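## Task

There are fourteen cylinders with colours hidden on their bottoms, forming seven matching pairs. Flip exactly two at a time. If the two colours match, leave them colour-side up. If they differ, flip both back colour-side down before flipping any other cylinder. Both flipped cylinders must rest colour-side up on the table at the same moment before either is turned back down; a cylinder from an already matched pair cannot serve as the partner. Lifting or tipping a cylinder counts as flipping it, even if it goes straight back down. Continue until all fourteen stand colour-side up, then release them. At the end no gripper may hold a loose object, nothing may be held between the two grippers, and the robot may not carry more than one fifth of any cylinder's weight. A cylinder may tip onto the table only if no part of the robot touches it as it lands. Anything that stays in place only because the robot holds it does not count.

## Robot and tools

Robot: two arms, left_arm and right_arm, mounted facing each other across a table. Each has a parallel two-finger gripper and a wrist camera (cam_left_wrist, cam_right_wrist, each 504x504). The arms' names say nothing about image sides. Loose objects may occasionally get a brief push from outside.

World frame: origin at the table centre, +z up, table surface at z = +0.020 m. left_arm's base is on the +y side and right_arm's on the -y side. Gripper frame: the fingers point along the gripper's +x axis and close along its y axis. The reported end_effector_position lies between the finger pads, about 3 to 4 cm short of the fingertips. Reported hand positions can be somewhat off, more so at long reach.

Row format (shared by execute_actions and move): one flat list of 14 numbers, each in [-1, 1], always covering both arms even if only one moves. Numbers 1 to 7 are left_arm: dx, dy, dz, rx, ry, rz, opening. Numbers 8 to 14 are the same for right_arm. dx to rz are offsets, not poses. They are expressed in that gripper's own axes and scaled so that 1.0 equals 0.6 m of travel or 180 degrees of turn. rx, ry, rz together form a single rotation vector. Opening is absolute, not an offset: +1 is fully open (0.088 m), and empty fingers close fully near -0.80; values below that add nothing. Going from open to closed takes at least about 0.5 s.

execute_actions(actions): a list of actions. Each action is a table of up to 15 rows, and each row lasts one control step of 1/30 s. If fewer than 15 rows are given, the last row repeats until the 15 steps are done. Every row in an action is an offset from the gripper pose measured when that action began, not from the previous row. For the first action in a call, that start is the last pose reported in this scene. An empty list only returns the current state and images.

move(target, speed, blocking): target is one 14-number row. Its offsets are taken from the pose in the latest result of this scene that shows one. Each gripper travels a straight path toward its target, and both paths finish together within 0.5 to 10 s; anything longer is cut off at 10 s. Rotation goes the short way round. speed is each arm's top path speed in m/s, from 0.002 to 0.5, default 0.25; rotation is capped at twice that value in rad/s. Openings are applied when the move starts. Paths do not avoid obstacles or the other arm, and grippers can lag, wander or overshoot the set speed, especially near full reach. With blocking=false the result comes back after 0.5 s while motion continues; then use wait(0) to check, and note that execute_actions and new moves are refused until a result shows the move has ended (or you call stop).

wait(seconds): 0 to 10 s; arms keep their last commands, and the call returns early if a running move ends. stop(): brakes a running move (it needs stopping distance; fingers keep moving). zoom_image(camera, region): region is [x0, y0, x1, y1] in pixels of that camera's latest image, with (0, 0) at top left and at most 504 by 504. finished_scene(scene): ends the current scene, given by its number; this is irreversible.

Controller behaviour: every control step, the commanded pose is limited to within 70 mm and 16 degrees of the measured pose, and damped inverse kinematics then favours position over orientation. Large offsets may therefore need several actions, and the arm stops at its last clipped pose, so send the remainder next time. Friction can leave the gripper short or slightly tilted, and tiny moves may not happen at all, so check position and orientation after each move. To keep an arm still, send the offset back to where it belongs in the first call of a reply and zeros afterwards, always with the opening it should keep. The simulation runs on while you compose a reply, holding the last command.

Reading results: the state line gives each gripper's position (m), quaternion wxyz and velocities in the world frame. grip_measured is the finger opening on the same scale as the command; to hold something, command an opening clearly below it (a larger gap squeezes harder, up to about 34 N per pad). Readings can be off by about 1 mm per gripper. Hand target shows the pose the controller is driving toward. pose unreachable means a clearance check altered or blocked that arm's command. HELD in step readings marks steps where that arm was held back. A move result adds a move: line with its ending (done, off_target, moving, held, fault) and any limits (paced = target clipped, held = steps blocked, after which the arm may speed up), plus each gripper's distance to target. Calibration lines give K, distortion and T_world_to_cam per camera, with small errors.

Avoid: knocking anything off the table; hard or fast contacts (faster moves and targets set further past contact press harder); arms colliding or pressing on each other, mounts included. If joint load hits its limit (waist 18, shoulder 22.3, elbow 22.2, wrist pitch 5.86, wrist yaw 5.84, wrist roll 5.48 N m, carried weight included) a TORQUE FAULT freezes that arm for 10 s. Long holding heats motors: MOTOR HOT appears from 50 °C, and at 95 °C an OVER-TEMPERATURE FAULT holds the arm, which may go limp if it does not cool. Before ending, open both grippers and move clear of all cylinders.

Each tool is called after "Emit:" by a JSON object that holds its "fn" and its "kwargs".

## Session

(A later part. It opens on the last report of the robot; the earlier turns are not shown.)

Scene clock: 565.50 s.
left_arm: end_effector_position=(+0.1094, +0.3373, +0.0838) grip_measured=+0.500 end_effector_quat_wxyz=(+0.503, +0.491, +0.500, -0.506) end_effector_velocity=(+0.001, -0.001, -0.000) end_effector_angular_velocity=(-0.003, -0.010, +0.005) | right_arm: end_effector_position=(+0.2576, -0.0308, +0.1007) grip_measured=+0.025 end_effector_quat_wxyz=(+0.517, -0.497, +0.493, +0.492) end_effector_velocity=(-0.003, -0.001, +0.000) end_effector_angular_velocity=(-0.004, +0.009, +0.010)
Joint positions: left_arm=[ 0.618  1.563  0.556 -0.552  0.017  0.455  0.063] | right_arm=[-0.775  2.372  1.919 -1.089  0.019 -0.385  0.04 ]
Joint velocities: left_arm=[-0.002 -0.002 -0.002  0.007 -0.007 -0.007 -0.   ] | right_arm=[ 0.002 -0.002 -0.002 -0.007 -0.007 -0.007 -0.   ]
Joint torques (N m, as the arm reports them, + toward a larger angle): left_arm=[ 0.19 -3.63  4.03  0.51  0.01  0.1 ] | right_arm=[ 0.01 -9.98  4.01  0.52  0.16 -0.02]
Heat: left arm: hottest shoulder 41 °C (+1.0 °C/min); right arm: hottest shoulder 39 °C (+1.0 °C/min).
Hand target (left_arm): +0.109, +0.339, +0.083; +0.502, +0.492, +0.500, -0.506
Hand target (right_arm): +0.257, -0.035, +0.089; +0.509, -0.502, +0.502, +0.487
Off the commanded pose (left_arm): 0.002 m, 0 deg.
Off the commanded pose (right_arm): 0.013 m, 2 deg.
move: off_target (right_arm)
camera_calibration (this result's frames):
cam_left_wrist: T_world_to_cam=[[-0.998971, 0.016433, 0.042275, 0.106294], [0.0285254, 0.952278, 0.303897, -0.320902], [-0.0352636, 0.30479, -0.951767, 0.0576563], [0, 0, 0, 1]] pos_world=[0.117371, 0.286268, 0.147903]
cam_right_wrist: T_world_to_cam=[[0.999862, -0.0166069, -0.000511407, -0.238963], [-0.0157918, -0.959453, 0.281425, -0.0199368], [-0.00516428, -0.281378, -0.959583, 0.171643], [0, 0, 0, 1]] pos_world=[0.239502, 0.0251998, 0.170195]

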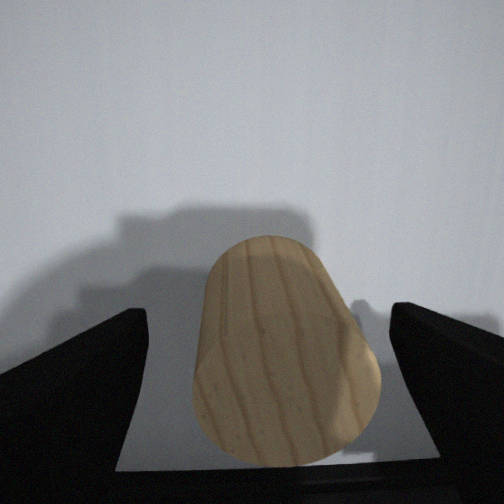

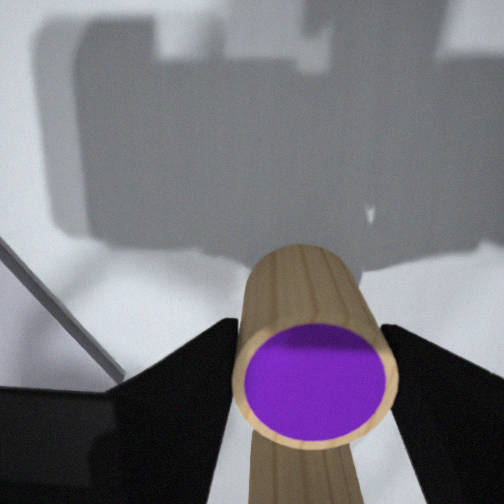

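Emit:
{"fn": "execute_actions", "kwargs": {"actions": [[[0,0,0,0,0,0,0.5,0,0,0,0,0,0,0.5]],[[0,0,0,0,0,0,0.5,-0.05,0,0,0,0,0,0.5]],[[0,0,0,0,0,0,-0.4,-0.05,0,0,0,0,0,0.5]]]}}

Emit:
{"fn": "move", "kwargs": {"target": [-0.16,0,0,0,0,0,-0.4,-0.01,0,0,0,0,0,0.5], "speed": 0.3}}

Emit:
{"fn": "move", "kwargs": {"target": [-0.125,-0.13,0.478,0,-0.502,0,-0.4,-0.155,0.38,-0.1,0,-0.492,0,0.5], "speed": 0.4}}

Scene clock: 569.30 s.
left_arm: end_effector_position=(+0.1094, +0.3376, +0.0838) grip_measured=+0.034 end_effector_quat_wxyz=(+0.503, +0.492, +0.500, -0.505) end_effector_velocity=(+0.001, +0.003, -0.000) end_effector_angular_velocity=(+0.016, -0.016, +0.000) | right_arm: end_effector_position=(+0.2553, -0.0363, +0.1491) grip_measured=+0.500 end_effector_quat_wxyz=(+0.508, -0.501, +0.502, +0.488) end_effector_velocity=(-0.002, +0.000, +0.005) end_effector_angular_velocity=(+0.006, +0.021, +0.020)
Joint positions: left_arm=[ 0.618  1.563  0.556 -0.552  0.016  0.456  0.041] | right_arm=[-0.774  2.344  2.065 -1.291  0.02  -0.385  0.063]
Joint velocities: left_arm=[-0.007 -0.002 -0.002 -0.007 -0.022 -0.007 -0.   ] | right_arm=[-0.002 -0.002  0.017 -0.022 -0.022 -0.022  0.   ]
Joint torques (N m, as the arm reports them, + toward a larger angle): left_arm=[-0.04 -3.73  4.66  0.37  0.08  0.02] | right_arm=[  0.15 -12.31   7.05  -0.04  -0.02   0.01]
Heat: left arm: hottest shoulder 40 °C (+0.0 °C/min); right arm: hottest shoulder 40 °C (+3.0 °C/min).
Hand target (left_arm): +0.109, +0.337, +0.084; +0.503, +0.492, +0.499, -0.506
Hand target (right_arm): +0.256, -0.034, +0.154; +0.513, -0.499, +0.498, +0.490
Off the commanded pose (left_arm): 0.000 m, 0 deg.
Off the commanded pose (right_arm): 0.006 m, 1 deg.
Step readings (end_effector_position; steps 1 to 15: 1st action; 16 to 30: 2nd action; 31 to 45: 3rd action):
0: left_arm (+0.1094, +0.3374, +0.0838) | right_arm (+0.2579, -0.0307, +0.1004)
1: left_arm (+0.1094, +0.3374, +0.0838) | right_arm (+0.2579, -0.0307, +0.1004)
2: left_arm (+0.1094, +0.3374, +0.0838) | right_arm (+0.2579, -0.0307, +0.1004)
4: left_arm (+0.1094, +0.3374, +0.0838) | right_arm (+0.2579, -0.0307, +0.1004)
8: left_arm (+0.1094, +0.3374, +0.0838) | right_arm (+0.2579, -0.0307, +0.1004)
15: left_arm (+0.1094, +0.3374, +0.0838) | right_arm (+0.2579, -0.0307, +0.1004)
16: left_arm (+0.1094, +0.3374, +0.0838) | right_arm (+0.2571, -0.0324, +0.1027)
17: left_arm (+0.1094, +0.3374, +0.0838) | right_arm (+0.2561, -0.0348, +0.1050)
19: left_arm (+0.1094, +0.3374, +0.0838) | right_arm (+0.2557, -0.0356, +0.1104)
23: left_arm (+0.1094, +0.3374, +0.0838) | right_arm (+0.2566, -0.0337, +0.1212)
30: left_arm (+0.1094, +0.3374, +0.0838) | right_arm (+0.2565, -0.0339, +0.1241)
31: left_arm (+0.1094, +0.3374, +0.0838) | right_arm (+0.2558, -0.0356, +0.1274)
32: left_arm (+0.1094, +0.3374, +0.0838) | right_arm (+0.2550, -0.0374, +0.1307)
34: left_arm (+0.1093, +0.3375, +0.0838) | right_arm (+0.2551, -0.0372, +0.1370)
38: left_arm (+0.1094, +0.3376, +0.0838) | right_arm (+0.2557, -0.0353, +0.1477)
45: end_effector_position above
camera_calibration (this result's frames):
cam_left_wrist: T_world_to_cam=[[-0.998979, 0.0167627, 0.0419419, 0.106209], [0.0287739, 0.951957, 0.304877, -0.321129], [-0.0348164, 0.305773, -0.951468, 0.0571019], [0, 0, 0, 1]] pos_world=[0.117329, 0.28646, 0.147781]
cam_right_wrist: T_world_to_cam=[[0.999812, -0.0163875, -0.0103243, -0.235191], [-0.0124258, -0.951591, 0.307117, -0.0432453], [-0.0148574, -0.306931, -0.951616, 0.216899], [0, 0, 0, 1]] pos_world=[0.237832, 0.0215669, 0.217257]

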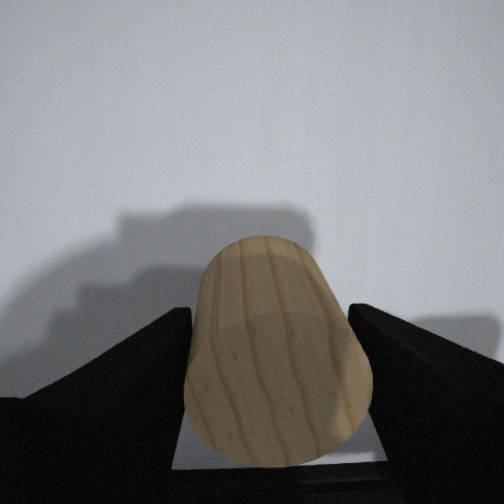

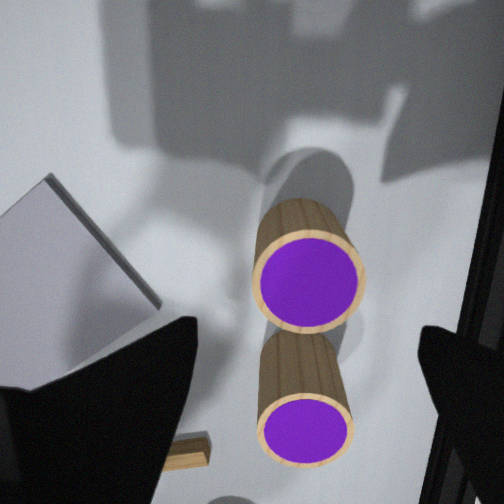

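Scene clock: 570.23 s.
left_arm: end_effector_position=(+0.1083, +0.3408, +0.1750) grip_measured=+0.034 end_effector_quat_wxyz=(+0.498, +0.494, +0.506, -0.503) end_effector_velocity=(-0.001, +0.002, +0.003) end_effector_angular_velocity=(+0.010, -0.003, +0.005) | right_arm: end_effector_position=(+0.2544, -0.0384, +0.1517) grip_measured=+0.500 end_effector_quat_wxyz=(+0.505, -0.503, +0.506, +0.487) end_effector_velocity=(-0.000, -0.006, +0.001) end_effector_angular_velocity=(-0.023, +0.002, +0.005)
Joint positions: left_arm=[ 0.62   1.34   0.79  -1.027  0.016  0.457  0.041] | right_arm=[-0.774  2.344  2.075 -1.312  0.02  -0.385  0.063]
Joint velocities: left_arm=[-0.002 -0.007  0.007 -0.022 -0.007 -0.007 -0.   ] | right_arm=[-0.002 -0.002 -0.002 -0.022  0.007 -0.007 -0.   ]
Joint torques (N m, as the arm reports them, + toward a larger angle): left_arm=[ 0.22 -4.11  6.81  0.06  0.02  0.11] | right_arm=[  0.03 -11.9    7.08  -0.12   0.     0.  ]
Heat: left arm: hottest shoulder 40 °C (+0.0 °C/min); right arm: hottest shoulder 40 °C (+3.0 °C/min).
Hand target (left_arm): +0.110, +0.339, +0.180; +0.503, +0.492, +0.500, -0.505
Hand target (right_arm): +0.255, -0.036, +0.155; +0.508, -0.501, +0.502, +0.488
Off the commanded pose (left_arm): 0.005 m, 1 deg.
Off the commanded pose (right_arm): 0.004 m, 1 deg.
move: done
camera_calibration (this result's frames):
cam_left_wrist: T_world_to_cam=[[-0.998655, 0.0149323, 0.0496467, 0.10046], [0.0300187, 0.94731, 0.318909, -0.353019], [-0.0422688, 0.31997, -0.946484, 0.137979], [0, 0, 0, 1]] pos_world=[0.116754, 0.288769, 0.238188]
cam_right_wrist: T_world_to_cam=[[0.99976, -0.0165087, -0.0143811, -0.233688], [-0.0111102, -0.948531, 0.316489, -0.0476558], [-0.0188657, -0.316253, -0.948487, 0.218922], [0, 0, 0, 1]] pos_world=[0.237233, 0.020174, 0.219367]

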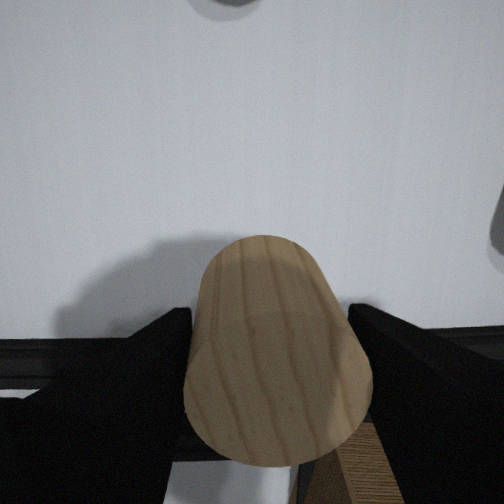

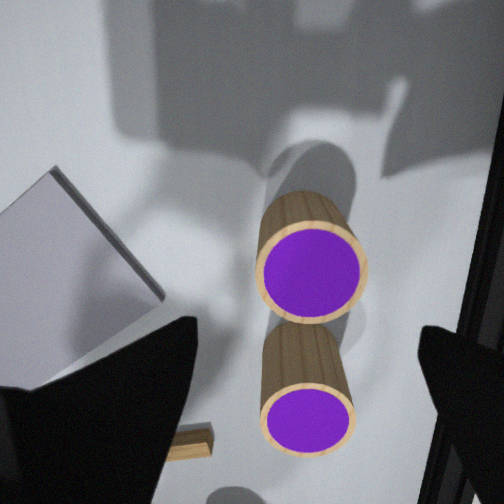

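Scene clock: 572.80 s.
left_arm: end_effector_position=(+0.0329, +0.0575, +0.2490) grip_measured=+0.033 end_effector_quat_wxyz=(+0.706, -0.003, +0.007, -0.709) end_effector_velocity=(+0.000, -0.001, +0.002) end_effector_angular_velocity=(-0.017, +0.007, +0.005) | right_arm: end_effector_position=(+0.0249, -0.0924, +0.2513) grip_measured=+0.500 end_effector_quat_wxyz=(+0.712, -0.004, +0.012, +0.702) end_effector_velocity=(+0.000, +0.000, +0.003) end_effector_angular_velocity=(+0.022, +0.012, -0.005)
Joint positions: left_arm=[ 0.195  1.909  0.669  1.235  0.042 -0.014  0.041] | right_arm=[-0.14   1.452  0.333  1.095  0.242  0.016  0.063]
Joint velocities: left_arm=[-0.002  0.007  0.002  0.022 -0.007 -0.007 -0.   ] | right_arm=[ 0.002  0.012 -0.002  0.037  0.007  0.007 -0.   ]
Joint torques (N m, as the arm reports them, + toward a larger angle): left_arm=[-0.26 -5.73  6.2   2.09 -0.19 -0.1 ] | right_arm=[ 0.42 -3.94  3.41  1.98  0.11 -0.14]
Heat: left arm: hottest shoulder 40 °C (+0.0 °C/min); right arm: hottest shoulder 40 °C (+3.0 °C/min).
Hand target (left_arm): +0.033, +0.055, +0.251; +0.707, -0.008, +0.004, -0.707
Hand target (right_arm): +0.025, -0.095, +0.244; +0.712, -0.015, +0.014, +0.702
Off the commanded pose (left_arm): 0.005 m, 1 deg.
Off the commanded pose (right_arm): 0.009 m, 2 deg.
move: off_target (right_arm)
camera_calibration (this result's frames):
cam_left_wrist: T_world_to_cam=[[-0.999306, 0.0365421, -0.00728618, 0.0386742], [0.0187881, 0.325283, -0.94543, 0.245048], [-0.0321779, -0.94491, -0.325744, 0.213368], [0, 0, 0, 1]] pos_world=[0.0409091, 0.120491, 0.301461]
cam_right_wrist: T_world_to_cam=[[0.999862, 0.0155797, -0.00580822, -0.00288136], [-0.000485281, -0.321829, -0.946798, 0.242087], [-0.0166201, 0.94667, -0.321776, 0.251089], [0, 0, 0, 1]] pos_world=[0.00717157, -0.159743, 0.309985]

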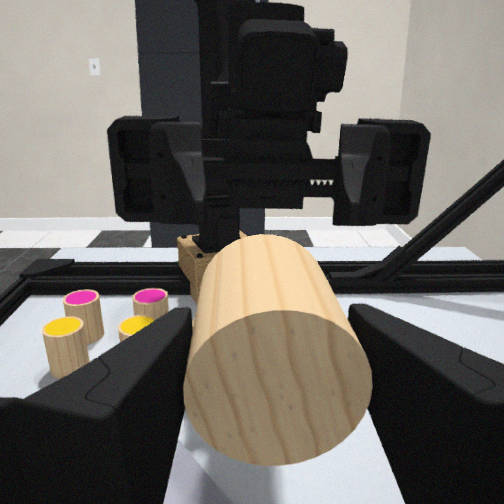

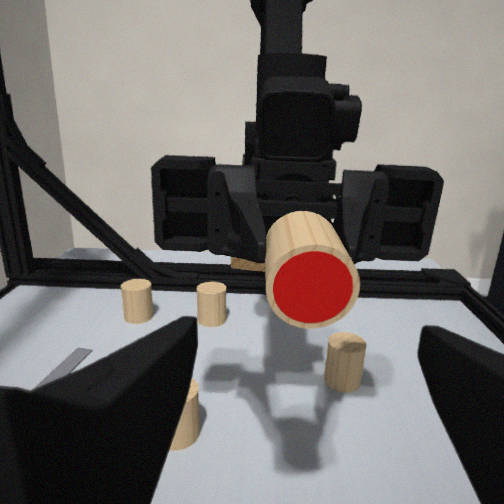

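Emit:
{"fn": "move", "kwargs": {"target": [0,0,0,0,0,0,-0.4,0.13,-0.012,-0.008,-0.007,-0.007,0.003,0.5], "speed": 0.12}}

Scene clock: 576.03 s.
left_arm: end_effector_position=(+0.0327, +0.0573, +0.2488) grip_measured=+0.033 end_effector_quat_wxyz=(+0.705, -0.003, +0.007, -0.709) end_effector_velocity=(-0.000, +0.002, -0.006) end_effector_angular_velocity=(+0.027, +0.008, +0.005) | right_arm: end_effector_position=(+0.0327, -0.0178, +0.2458) grip_measured=+0.500 end_effector_quat_wxyz=(+0.709, -0.002, -0.002, +0.706) end_effector_velocity=(-0.000, +0.002, -0.003) end_effector_angular_velocity=(-0.017, -0.010, -0.005)
Joint positions: left_arm=[ 0.194  1.91   0.67   1.236  0.042 -0.014  0.041] | right_arm=[-0.229  1.761  0.594  1.167  0.144 -0.006  0.063]
Joint velocities: left_arm=[-0.002 -0.002 -0.007 -0.022 -0.007 -0.007 -0.   ] | right_arm=[ 0.002  0.002  0.007 -0.022  0.007 -0.007 -0.   ]
Joint torques (N m, as the arm reports them, + toward a larger angle): left_arm=[-0.09 -6.43  5.04  1.7   0.    0.03] | right_arm=[-0.15 -6.    6.34  1.99 -0.13 -0.19]
Heat: left arm: hottest shoulder 40 °C (+0.0 °C/min); right arm: hottest shoulder 40 °C (+3.0 °C/min).
Hand target (left_arm): +0.033, +0.057, +0.249; +0.705, -0.003, +0.006, -0.709
Hand target (right_arm): +0.033, -0.015, +0.245; +0.709, -0.005, -0.004, +0.706
Off the commanded pose (left_arm): 0.000 m, 0 deg.
Off the commanded pose (right_arm): 0.003 m, 0 deg.
move: done
camera_calibration (this result's frames):
cam_left_wrist: T_world_to_cam=[[-0.999292, 0.0369233, -0.00728618, 0.0384903], [0.0189122, 0.325276, -0.94543, 0.244895], [-0.0325384, -0.944898, -0.325744, 0.213086], [0, 0, 0, 1]] pos_world=[0.040765, 0.120265, 0.301223]
cam_right_wrist: T_world_to_cam=[[0.999638, 0.0245385, 0.0110072, -0.0158309], [0.0178753, -0.30042, -0.95364, 0.262357], [-0.0200941, 0.953491, -0.30075, 0.173964], [0, 0, 0, 1]] pos_world=[0.0146311, -0.086667, 0.302688]

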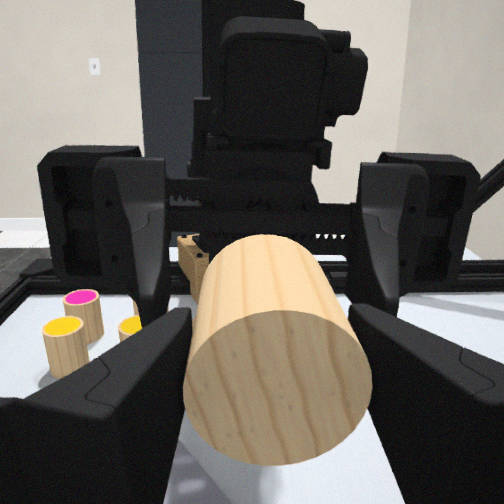

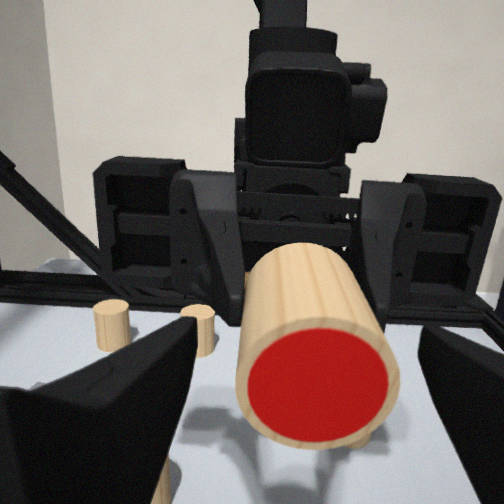

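Emit:
{"fn": "execute_actions", "kwargs": {"actions": [[[0,0,0,0,0,0,-0.4,0,0,0,0,0,0,-0.4]],[[0,0,0,0,0,0,0.5,0,0,0,0,0,0,-0.4]]]}}

Emit:
{"fn": "move", "kwargs": {"target": [-0.07,0,0,0,0,0,0.5,0,0,0,0,0,0,-0.4], "speed": 0.2}}

Emit:
{"fn": "move", "kwargs": {"target": [-0.179,0.133,-0.159,0,0.495,0,0.5,-0.25,-0.404,-0.158,0,0.504,0,-0.4], "speed": 0.4}}

Scene clock: 582.70 s.
left_arm: end_effector_position=(+0.0325, +0.0574, +0.2485) grip_measured=+0.492 end_effector_quat_wxyz=(+0.705, -0.003, +0.007, -0.709) end_effector_velocity=(+0.002, -0.000, +0.004) end_effector_angular_velocity=(-0.012, +0.007, +0.010) | right_arm: end_effector_position=(+0.0328, -0.0175, +0.2457) grip_measured=+0.026 end_effector_quat_wxyz=(+0.709, -0.002, -0.002, +0.705) end_effector_velocity=(+0.004, -0.000, -0.001) end_effector_angular_velocity=(-0.007, -0.008, -0.015)
Joint positions: left_arm=[ 0.194  1.911  0.67   1.236  0.042 -0.014  0.063] | right_arm=[-0.229  1.762  0.595  1.167  0.144 -0.006  0.04 ]
Joint velocities: left_arm=[ 0.002 -0.002  0.002  0.007 -0.007 -0.007  0.004] | right_arm=[-0.007 -0.002 -0.002 -0.007  0.007 -0.007 -0.   ]
Joint torques (N m, as the arm reports them, + toward a larger angle): left_arm=[-0.06 -6.34  5.09  1.74 -0.01  0.03] | right_arm=[ 0.04 -7.09  4.95  1.84  0.01  0.01]
Heat: left arm: hottest shoulder 40 °C (-1.0 °C/min); right arm: hottest shoulder 39 °C (+3.0 °C/min).
Hand target (left_arm): +0.032, +0.057, +0.249; +0.705, -0.003, +0.007, -0.709
Hand target (right_arm): +0.033, -0.018, +0.246; +0.709, -0.002, -0.002, +0.705
Off the commanded pose (left_arm): 0.000 m, 0 deg.
Off the commanded pose (right_arm): 0.000 m, 0 deg.
Step readings (end_effector_position; steps 1 to 15: 1st action; 16 to 30: 2nd action):
0: left_arm (+0.0327, +0.0574, +0.2487) | right_arm (+0.0326, -0.0175, +0.2457)
1: left_arm (+0.0327, +0.0574, +0.2487) | right_arm (+0.0326, -0.0175, +0.2457)
2: left_arm (+0.0327, +0.0574, +0.2487) | right_arm (+0.0326, -0.0175, +0.2457)
4: left_arm (+0.0326, +0.0574, +0.2487) | right_arm (+0.0327, -0.0175, +0.2457)
8: left_arm (+0.0324, +0.0574, +0.2487) | right_arm (+0.0328, -0.0175, +0.2457)
15: left_arm (+0.0324, +0.0574, +0.2487) | right_arm (+0.0328, -0.0175, +0.2457)
16: left_arm (+0.0324, +0.0574, +0.2487) | right_arm (+0.0328, -0.0175, +0.2457)
17: left_arm (+0.0324, +0.0574, +0.2485) | right_arm (+0.0328, -0.0175, +0.2457)
19: left_arm (+0.0325, +0.0574, +0.2487) | right_arm (+0.0328, -0.0175, +0.2457)
23: left_arm (+0.0325, +0.0574, +0.2485) | right_arm (+0.0328, -0.0175, +0.2457)
30: end_effector_position above
camera_calibration (this result's frames):
cam_left_wrist: T_world_to_cam=[[-0.999263, 0.0376912, -0.00722757, 0.0381901], [0.0191321, 0.325982, -0.945182, 0.244482], [-0.033269, -0.944624, -0.326463, 0.213227], [0, 0, 0, 1]] pos_world=[0.0405784, 0.120283, 0.300967]
cam_right_wrist: T_world_to_cam=[[0.999648, 0.0241572, 0.0110072, -0.0159702], [0.0177607, -0.300427, -0.95364, 0.262397], [-0.0197304, 0.953499, -0.30075, 0.173643], [0, 0, 0, 1]] pos_world=[0.0147303, -0.0863513, 0.302631]

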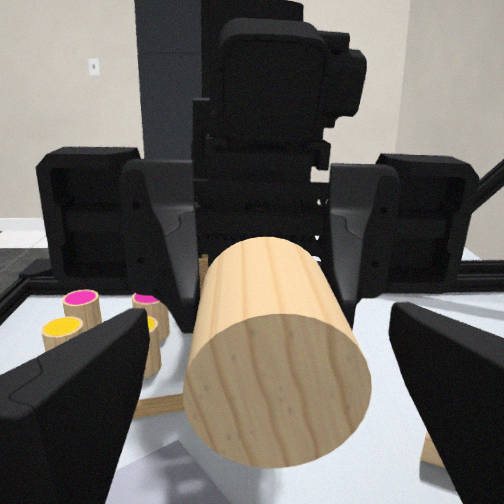

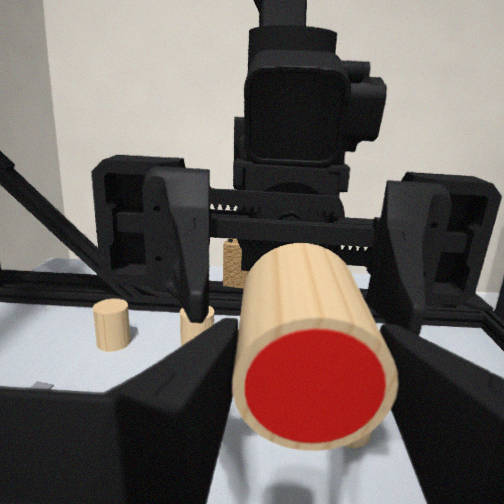

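Scene clock: 583.53 s.
left_arm: end_effector_position=(+0.0323, +0.0974, +0.2455) grip_measured=+0.500 end_effector_quat_wxyz=(+0.706, -0.000, +0.010, -0.708) end_effector_velocity=(-0.002, +0.003, +0.000) end_effector_angular_velocity=(-0.002, +0.007, -0.010) | right_arm: end_effector_position=(+0.0328, -0.0175, +0.2457) grip_measured=+0.026 end_effector_quat_wxyz=(+0.709, -0.002, -0.002, +0.705) end_effector_velocity=(+0.000, -0.001, +0.004) end_effector_angular_velocity=(+0.012, -0.006, +0.015)
Joint positions: left_arm=[ 0.197  1.809  0.502  1.293  0.042 -0.014  0.063] | right_arm=[-0.229  1.762  0.595  1.167  0.144 -0.006  0.04 ]
Joint velocities: left_arm=[-0.002 -0.007 -0.012  0.007  0.007 -0.007 -0.   ] | right_arm=[-0.007 -0.007 -0.002  0.007 -0.022 -0.007 -0.   ]
Joint torques (N m, as the arm reports them, + toward a larger angle): left_arm=[ 0.21 -6.7   4.22  2.01  0.21  0.05] | right_arm=[ 0.06 -7.09  4.97  1.85  0.   -0.01]
Heat: left arm: hottest shoulder 40 °C (-1.0 °C/min); right arm: hottest shoulder 39 °C (+3.0 °C/min).
Hand target (left_arm): +0.032, +0.099, +0.249; +0.705, -0.003, +0.007, -0.709
Hand target (right_arm): +0.033, -0.018, +0.246; +0.709, -0.002, -0.002, +0.705
Off the commanded pose (left_arm): 0.004 m, 1 deg.
Off the commanded pose (right_arm): 0.000 m, 0 deg.
move: done
camera_calibration (this result's frames):
cam_left_wrist: T_world_to_cam=[[-0.999376, 0.0347045, -0.00654439, 0.0365936], [0.0177916, 0.334672, -0.942167, 0.227051], [-0.0305072, -0.941696, -0.33508, 0.251825], [0, 0, 0, 1]] pos_world=[0.0402136, 0.159885, 0.298541]
cam_right_wrist: T_world_to_cam=[[0.999648, 0.0241572, 0.0110072, -0.0159702], [0.0177607, -0.300427, -0.95364, 0.262397], [-0.0197304, 0.953499, -0.30075, 0.173643], [0, 0, 0, 1]] pos_world=[0.0147303, -0.0863513, 0.302631]

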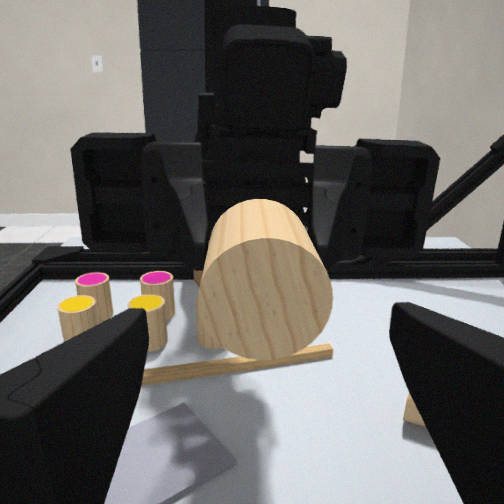

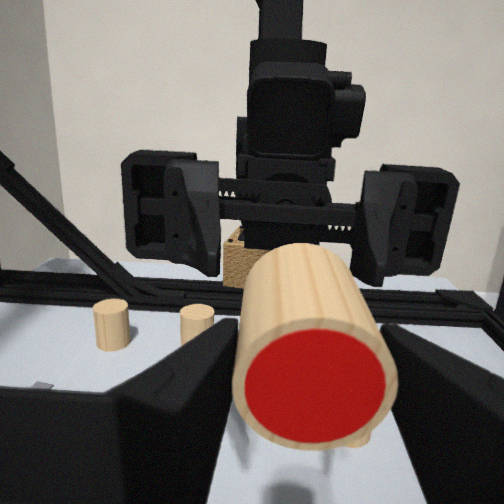

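Scene clock: 586.03 s.
left_arm: end_effector_position=(+0.1084, +0.2067, +0.1504) grip_measured=+0.500 end_effector_quat_wxyz=(+0.498, +0.491, +0.505, -0.506) end_effector_velocity=(+0.002, +0.007, +0.001) end_effector_angular_velocity=(+0.036, -0.012, -0.005) | right_arm: end_effector_position=(+0.2735, -0.1693, +0.1563) grip_measured=+0.025 end_effector_quat_wxyz=(+0.508, -0.502, +0.501, +0.489) end_effector_velocity=(+0.001, -0.001, +0.002) end_effector_angular_velocity=(-0.014, +0.001, +0.005)
Joint positions: left_arm=[ 0.438  1.847  1.205 -0.928  0.024  0.275  0.063] | right_arm=[-0.974  1.894  1.397 -1.068  0.02  -0.589  0.04 ]
Joint velocities: left_arm=[ 0.002  0.002  0.007 -0.037 -0.022  0.007 -0.   ] | right_arm=[-0.002  0.007  0.017 -0.022  0.007 -0.007 -0.   ]
Joint torques (N m, as the arm reports them, + toward a larger angle): left_arm=[ 0.25 -5.79  6.72  0.02 -0.18  0.09] | right_arm=[-0.15 -7.06  6.89 -0.1   0.14 -0.18]
Heat: left arm: hottest shoulder 40 °C (-1.0 °C/min); right arm: hottest shoulder 39 °C (+3.0 °C/min).
Hand target (left_arm): +0.111, +0.205, +0.150; +0.498, +0.494, +0.505, -0.504
Hand target (right_arm): +0.276, -0.168, +0.155; +0.505, -0.505, +0.501, +0.488
Off the commanded pose (left_arm): 0.003 m, 1 deg.
Off the commanded pose (right_arm): 0.004 m, 1 deg.
move: done
camera_calibration (this result's frames):
cam_left_wrist: T_world_to_cam=[[-0.998395, 0.0156528, 0.0544335, 0.102868], [0.0319424, 0.949245, 0.312911, -0.217852], [-0.0467729, 0.314147, -0.948221, 0.159544], [0, 0, 0, 1]] pos_world=[0.117124, 0.155064, 0.213851]
cam_right_wrist: T_world_to_cam=[[0.999888, -0.0118452, -0.00914396, -0.254973], [-0.00847442, -0.951868, 0.30639, -0.17277], [-0.0123331, -0.306278, -0.951862, 0.182706], [0, 0, 0, 1]] pos_world=[0.255734, -0.111516, 0.224514]

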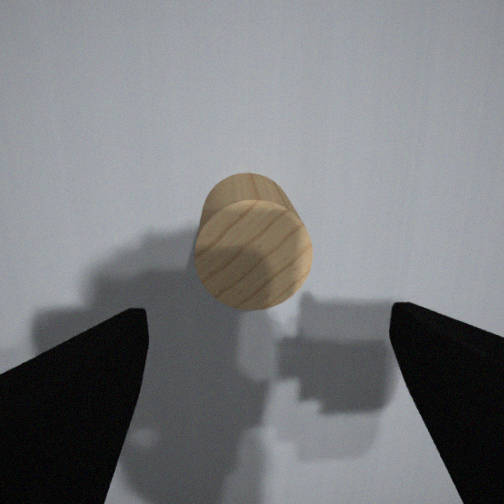

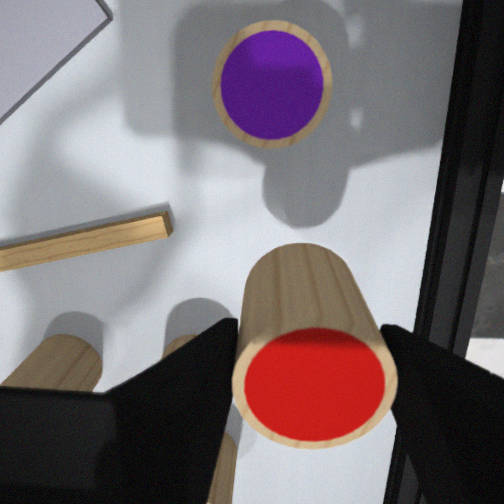

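Emit:
{"fn": "move", "kwargs": {"target": [0.108,0.006,0.006,0,0,0,0.5,0.118,0.008,0,0,0.002,0,-0.4], "speed": 0.07}}

Scene clock: 588.63 s.
left_arm: end_effector_position=(+0.1106, +0.2010, +0.0892) grip_measured=+0.500 end_effector_quat_wxyz=(+0.501, +0.489, +0.503, -0.507) end_effector_velocity=(+0.001, -0.001, +0.000) end_effector_angular_velocity=(-0.005, -0.009, -0.010) | right_arm: end_effector_position=(+0.2723, -0.1674, +0.0943) grip_measured=+0.025 end_effector_quat_wxyz=(+0.511, -0.503, +0.496, +0.490) end_effector_velocity=(-0.004, -0.006, -0.003) end_effector_angular_velocity=(-0.022, +0.024, +0.005)
Joint positions: left_arm=[ 0.44   1.977  1.108 -0.692  0.023  0.275  0.063] | right_arm=[-0.968  1.973  1.243 -0.822  0.021 -0.586  0.04 ]
Joint velocities: left_arm=[-0.002 -0.002 -0.002  0.007 -0.007  0.007 -0.   ] | right_arm=[-0.002  0.002 -0.007 -0.022 -0.007 -0.007 -0.   ]
Joint torques (N m, as the arm reports them, + toward a larger angle): left_arm=[ 0.14 -5.94  4.49  0.5   0.03  0.11] | right_arm=[ 0.3  -6.99  3.43  1.04  0.05  0.11]
Heat: left arm: hottest shoulder 40 °C (-2.0 °C/min); right arm: hottest shoulder 39 °C (+3.0 °C/min).
Hand target (left_arm): +0.111, +0.203, +0.086; +0.498, +0.491, +0.505, -0.506
Hand target (right_arm): +0.270, -0.170, +0.086; +0.506, -0.504, +0.502, +0.488
Off the commanded pose (left_arm): 0.004 m, 1 deg.
Off the commanded pose (right_arm): 0.009 m, 1 deg.
move: off_target (right_arm)
camera_calibration (this result's frames):
cam_left_wrist: T_world_to_cam=[[-0.998561, 0.0149489, 0.0514988, 0.108946], [0.0299836, 0.951855, 0.30508, -0.192945], [-0.0444588, 0.306185, -0.950933, 0.105009], [0, 0, 0, 1]] pos_world=[0.119243, 0.149875, 0.15311]
cam_right_wrist: T_world_to_cam=[[0.999961, -0.00875628, -0.0011612, -0.254536], [-0.0080164, -0.954851, 0.296977, -0.15172], [-0.00370918, -0.296956, -0.954884, 0.12377], [0, 0, 0, 1]] pos_world=[0.253769, -0.110345, 0.162948]

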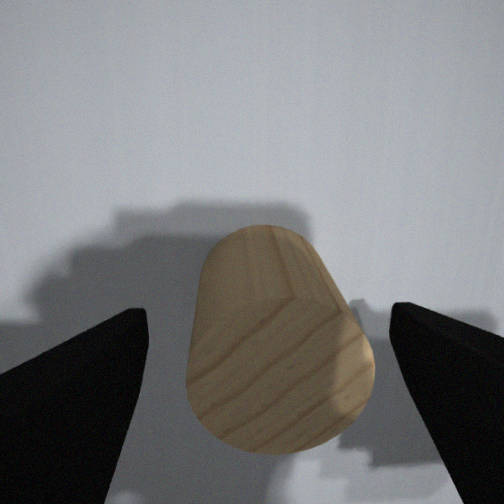

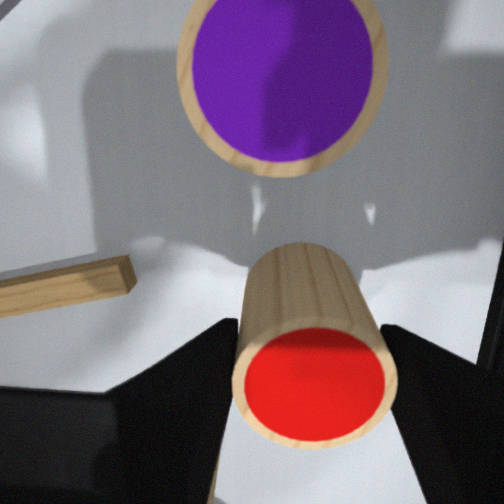

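Emit:
{"fn": "execute_actions", "kwargs": {"actions": [[[0,0,0,0,0,0,-0.4,0,0,0,0,0,0,0.5]]]}}

Emit:
{"fn": "move", "kwargs": {"target": [-0.16,0,0,0,0,0,-0.4,-0.12,0,0,0,0,0,0.5], "speed": 0.3}}

Emit:
{"fn": "move", "kwargs": {"target": [-0.118,-0.14,0.254,0,-0.502,0,-0.4,-0.15,0.404,0.13,0,-0.497,0,0.5], "speed": 0.4}}

Scene clock: 590.63 s.
left_arm: end_effector_position=(+0.1106, +0.2009, +0.0891) grip_measured=+0.036 end_effector_quat_wxyz=(+0.501, +0.489, +0.503, -0.507) end_effector_velocity=(+0.000, +0.000, +0.001) end_effector_angular_velocity=(+0.005, -0.006, +0.020) | right_arm: end_effector_position=(+0.2723, -0.1670, +0.0943) grip_measured=+0.492 end_effector_quat_wxyz=(+0.512, -0.502, +0.495, +0.490) end_effector_velocity=(+0.000, -0.003, +0.000) end_effector_angular_velocity=(-0.011, -0.002, +0.019)
Joint positions: left_arm=[ 0.44   1.977  1.108 -0.691  0.024  0.276  0.041] | right_arm=[-0.967  1.973  1.243 -0.82   0.021 -0.585  0.063]
Joint velocities: left_arm=[-0.002 -0.002  0.002 -0.007 -0.007 -0.022 -0.   ] | right_arm=[-0.002 -0.002 -0.002 -0.007  0.007 -0.022  0.004]
Joint torques (N m, as the arm reports them, + toward a larger angle): left_arm=[-0.03 -6.78  5.1   0.25 -0.02  0.02] | right_arm=[ 0.04 -8.8   5.   -0.01 -0.01 -0.04]
Heat: left arm: hottest shoulder 40 °C (-2.0 °C/min); right arm: hottest shoulder 39 °C (+3.0 °C/min).
Hand target (left_arm): +0.111, +0.201, +0.089; +0.501, +0.489, +0.502, -0.507
Hand target (right_arm): +0.272, -0.167, +0.094; +0.511, -0.503, +0.495, +0.490
Off the commanded pose (left_arm): 0.000 m, 0 deg.
Off the commanded pose (right_arm): 0.000 m, 0 deg.
Step readings (end_effector_position):
0: left_arm (+0.1107, +0.2008, +0.0891) | right_arm (+0.2723, -0.1671, +0.0943)
1: left_arm (+0.1107, +0.2008, +0.0891) | right_arm (+0.2723, -0.1671, +0.0943)
2: left_arm (+0.1107, +0.2008, +0.0891) | right_arm (+0.2723, -0.1672, +0.0943)
4: left_arm (+0.1106, +0.2009, +0.0891) | right_arm (+0.2725, -0.1668, +0.0943)
8: left_arm (+0.1106, +0.2009, +0.0891) | right_arm (+0.2724, -0.1669, +0.0943)
15: end_effector_position above
camera_calibration (this result's frames):
cam_left_wrist: T_world_to_cam=[[-0.998523, 0.0153681, 0.0521089, 0.108734], [0.0305431, 0.952022, 0.304503, -0.192813], [-0.0449292, 0.305645, -0.951085, 0.105116], [0, 0, 0, 1]] pos_world=[0.119186, 0.149763, 0.153021]
cam_right_wrist: T_world_to_cam=[[0.999962, -0.00875518, -0.000313221, -0.254665], [-0.00827087, -0.955228, 0.295756, -0.151275], [-0.00288859, -0.295742, -0.955263, 0.123803], [0, 0, 0, 1]] pos_world=[0.253762, -0.110118, 0.162926]

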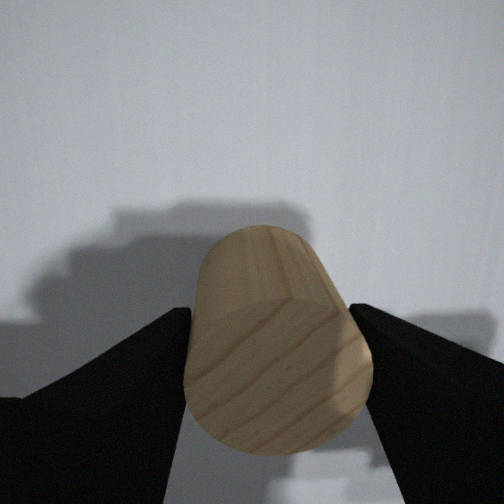

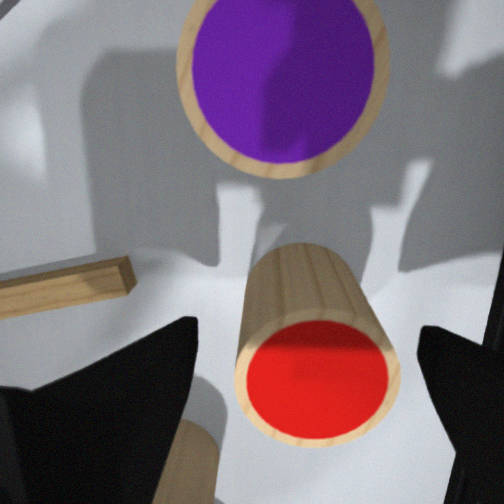

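Scene clock: 591.53 s.
left_arm: end_effector_position=(+0.1104, +0.2044, +0.1793) grip_measured=+0.036 end_effector_quat_wxyz=(+0.496, +0.492, +0.508, -0.504) end_effector_velocity=(+0.002, +0.003, +0.001) end_effector_angular_velocity=(+0.022, -0.016, -0.010) | right_arm: end_effector_position=(+0.2698, -0.1701, +0.1616) grip_measured=+0.500 end_effector_quat_wxyz=(+0.507, -0.504, +0.499, +0.490) end_effector_velocity=(-0.004, -0.006, +0.001) end_effector_angular_velocity=(-0.022, +0.024, -0.010)
Joint positions: left_arm=[ 0.442  1.826  1.3   -1.051  0.024  0.277  0.041] | right_arm=[-0.966  1.879  1.398 -1.084  0.021 -0.585  0.063]
Joint velocities: left_arm=[-0.002  0.002  0.007 -0.022 -0.022  0.007 -0.   ] | right_arm=[-0.002 -0.002  0.002 -0.037 -0.007  0.007 -0.   ]
Joint torques (N m, as the arm reports them, + toward a larger angle): left_arm=[ 0.16 -7.32  6.91  0.07  0.02  0.13] | right_arm=[ 0.31 -9.04  6.86 -0.08 -0.04  0.1 ]
Heat: left arm: hottest shoulder 40 °C (-2.0 °C/min); right arm: hottest shoulder 39 °C (+3.0 °C/min).
Hand target (left_arm): +0.112, +0.202, +0.185; +0.501, +0.489, +0.503, -0.507
Hand target (right_arm): +0.270, -0.167, +0.166; +0.512, -0.502, +0.495, +0.490
Off the commanded pose (left_arm): 0.006 m, 1 deg.
Off the commanded pose (right_arm): 0.005 m, 1 deg.
move: done
camera_calibration (this result's frames):
cam_left_wrist: T_world_to_cam=[[-0.998284, 0.0133477, 0.0570214, 0.10337], [0.0309194, 0.947039, 0.319626, -0.225374], [-0.0497352, 0.320841, -0.945826, 0.186304], [0, 0, 0, 1]] pos_world=[0.119427, 0.152284, 0.242353]
cam_right_wrist: T_world_to_cam=[[0.999939, -0.00765773, -0.00795734, -0.250688], [-0.00484914, -0.951818, 0.306626, -0.176219], [-0.009922, -0.306568, -0.951797, 0.186737], [0, 0, 0, 1]] pos_world=[0.251671, -0.112401, 0.229775]

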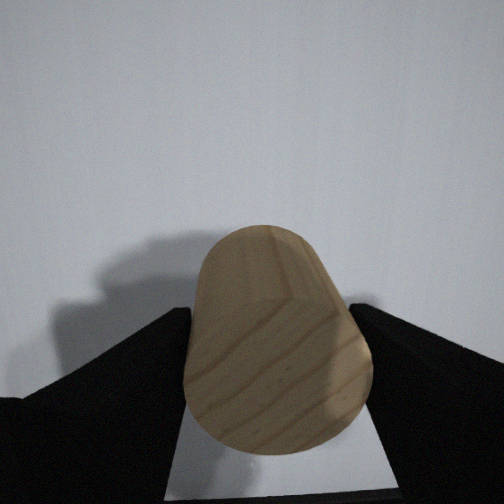

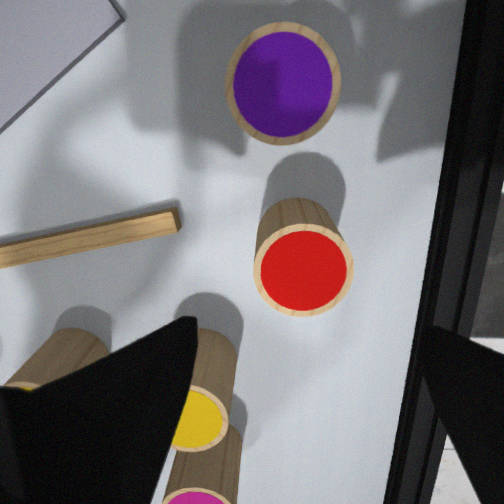

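Scene clock: 594.13 s.
left_arm: end_effector_position=(+0.0290, +0.0550, +0.2504) grip_measured=+0.034 end_effector_quat_wxyz=(+0.706, -0.006, +0.008, -0.708) end_effector_velocity=(+0.002, +0.000, -0.008) end_effector_angular_velocity=(+0.022, +0.008, +0.020) | right_arm: end_effector_position=(+0.0265, -0.0891, +0.2550) grip_measured=+0.500 end_effector_quat_wxyz=(+0.709, +0.003, -0.000, +0.706) end_effector_velocity=(-0.002, +0.000, -0.000) end_effector_angular_velocity=(+0.007, +0.009, +0.010)
Joint positions: left_arm=[ 0.181  1.91   0.68   1.226  0.027 -0.02   0.041] | right_arm=[-0.156  1.475  0.338  1.141  0.217  0.003  0.063]
Joint velocities: left_arm=[-0.002  0.012 -0.002 -0.007 -0.022 -0.007 -0.   ] | right_arm=[ 0.002  0.012 -0.002  0.022 -0.007  0.007 -0.   ]
Joint torques (N m, as the arm reports them, + toward a larger angle): left_arm=[-0.3  -5.79  6.33  2.15 -0.21 -0.06] | right_arm=[ 0.34 -3.97  3.61  1.92  0.08 -0.2 ]
Heat: left arm: hottest shoulder 40 °C (-1.0 °C/min); right arm: hottest shoulder 39 °C (+3.0 °C/min).
Hand target (left_arm): +0.029, +0.053, +0.252; +0.707, -0.010, +0.006, -0.707
Hand target (right_arm): +0.026, -0.091, +0.247; +0.709, -0.008, +0.003, +0.705
Off the commanded pose (left_arm): 0.004 m, 1 deg.
Off the commanded pose (right_arm): 0.009 m, 2 deg.
move: off_target (right_arm)
camera_calibration (this result's frames):
cam_left_wrist: T_world_to_cam=[[-0.999386, 0.0349905, -0.00167909, 0.0335907], [0.0129541, 0.324607, -0.94576, 0.247502], [-0.0325476, -0.945202, -0.324861, 0.211099], [0, 0, 0, 1]] pos_world=[0.0372347, 0.118015, 0.302712]
cam_right_wrist: T_world_to_cam=[[0.999698, 0.0245303, 0.00138198, -0.00556366], [0.00858623, -0.296111, -0.955115, 0.250869], [-0.02302, 0.954838, -0.296232, 0.24359], [0, 0, 0, 1]] pos_world=[0.00901541, -0.158168, 0.311776]

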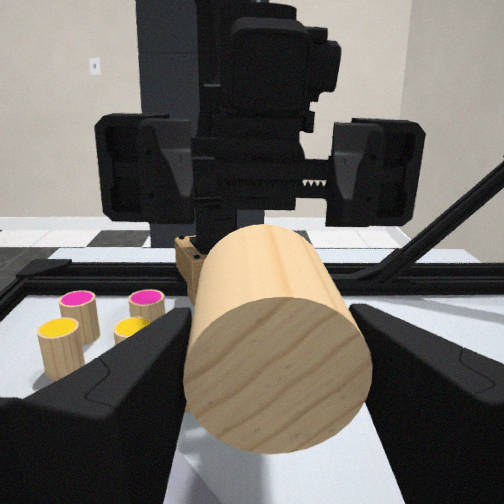

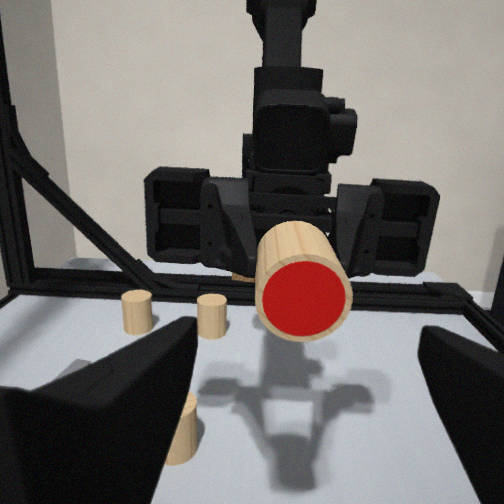

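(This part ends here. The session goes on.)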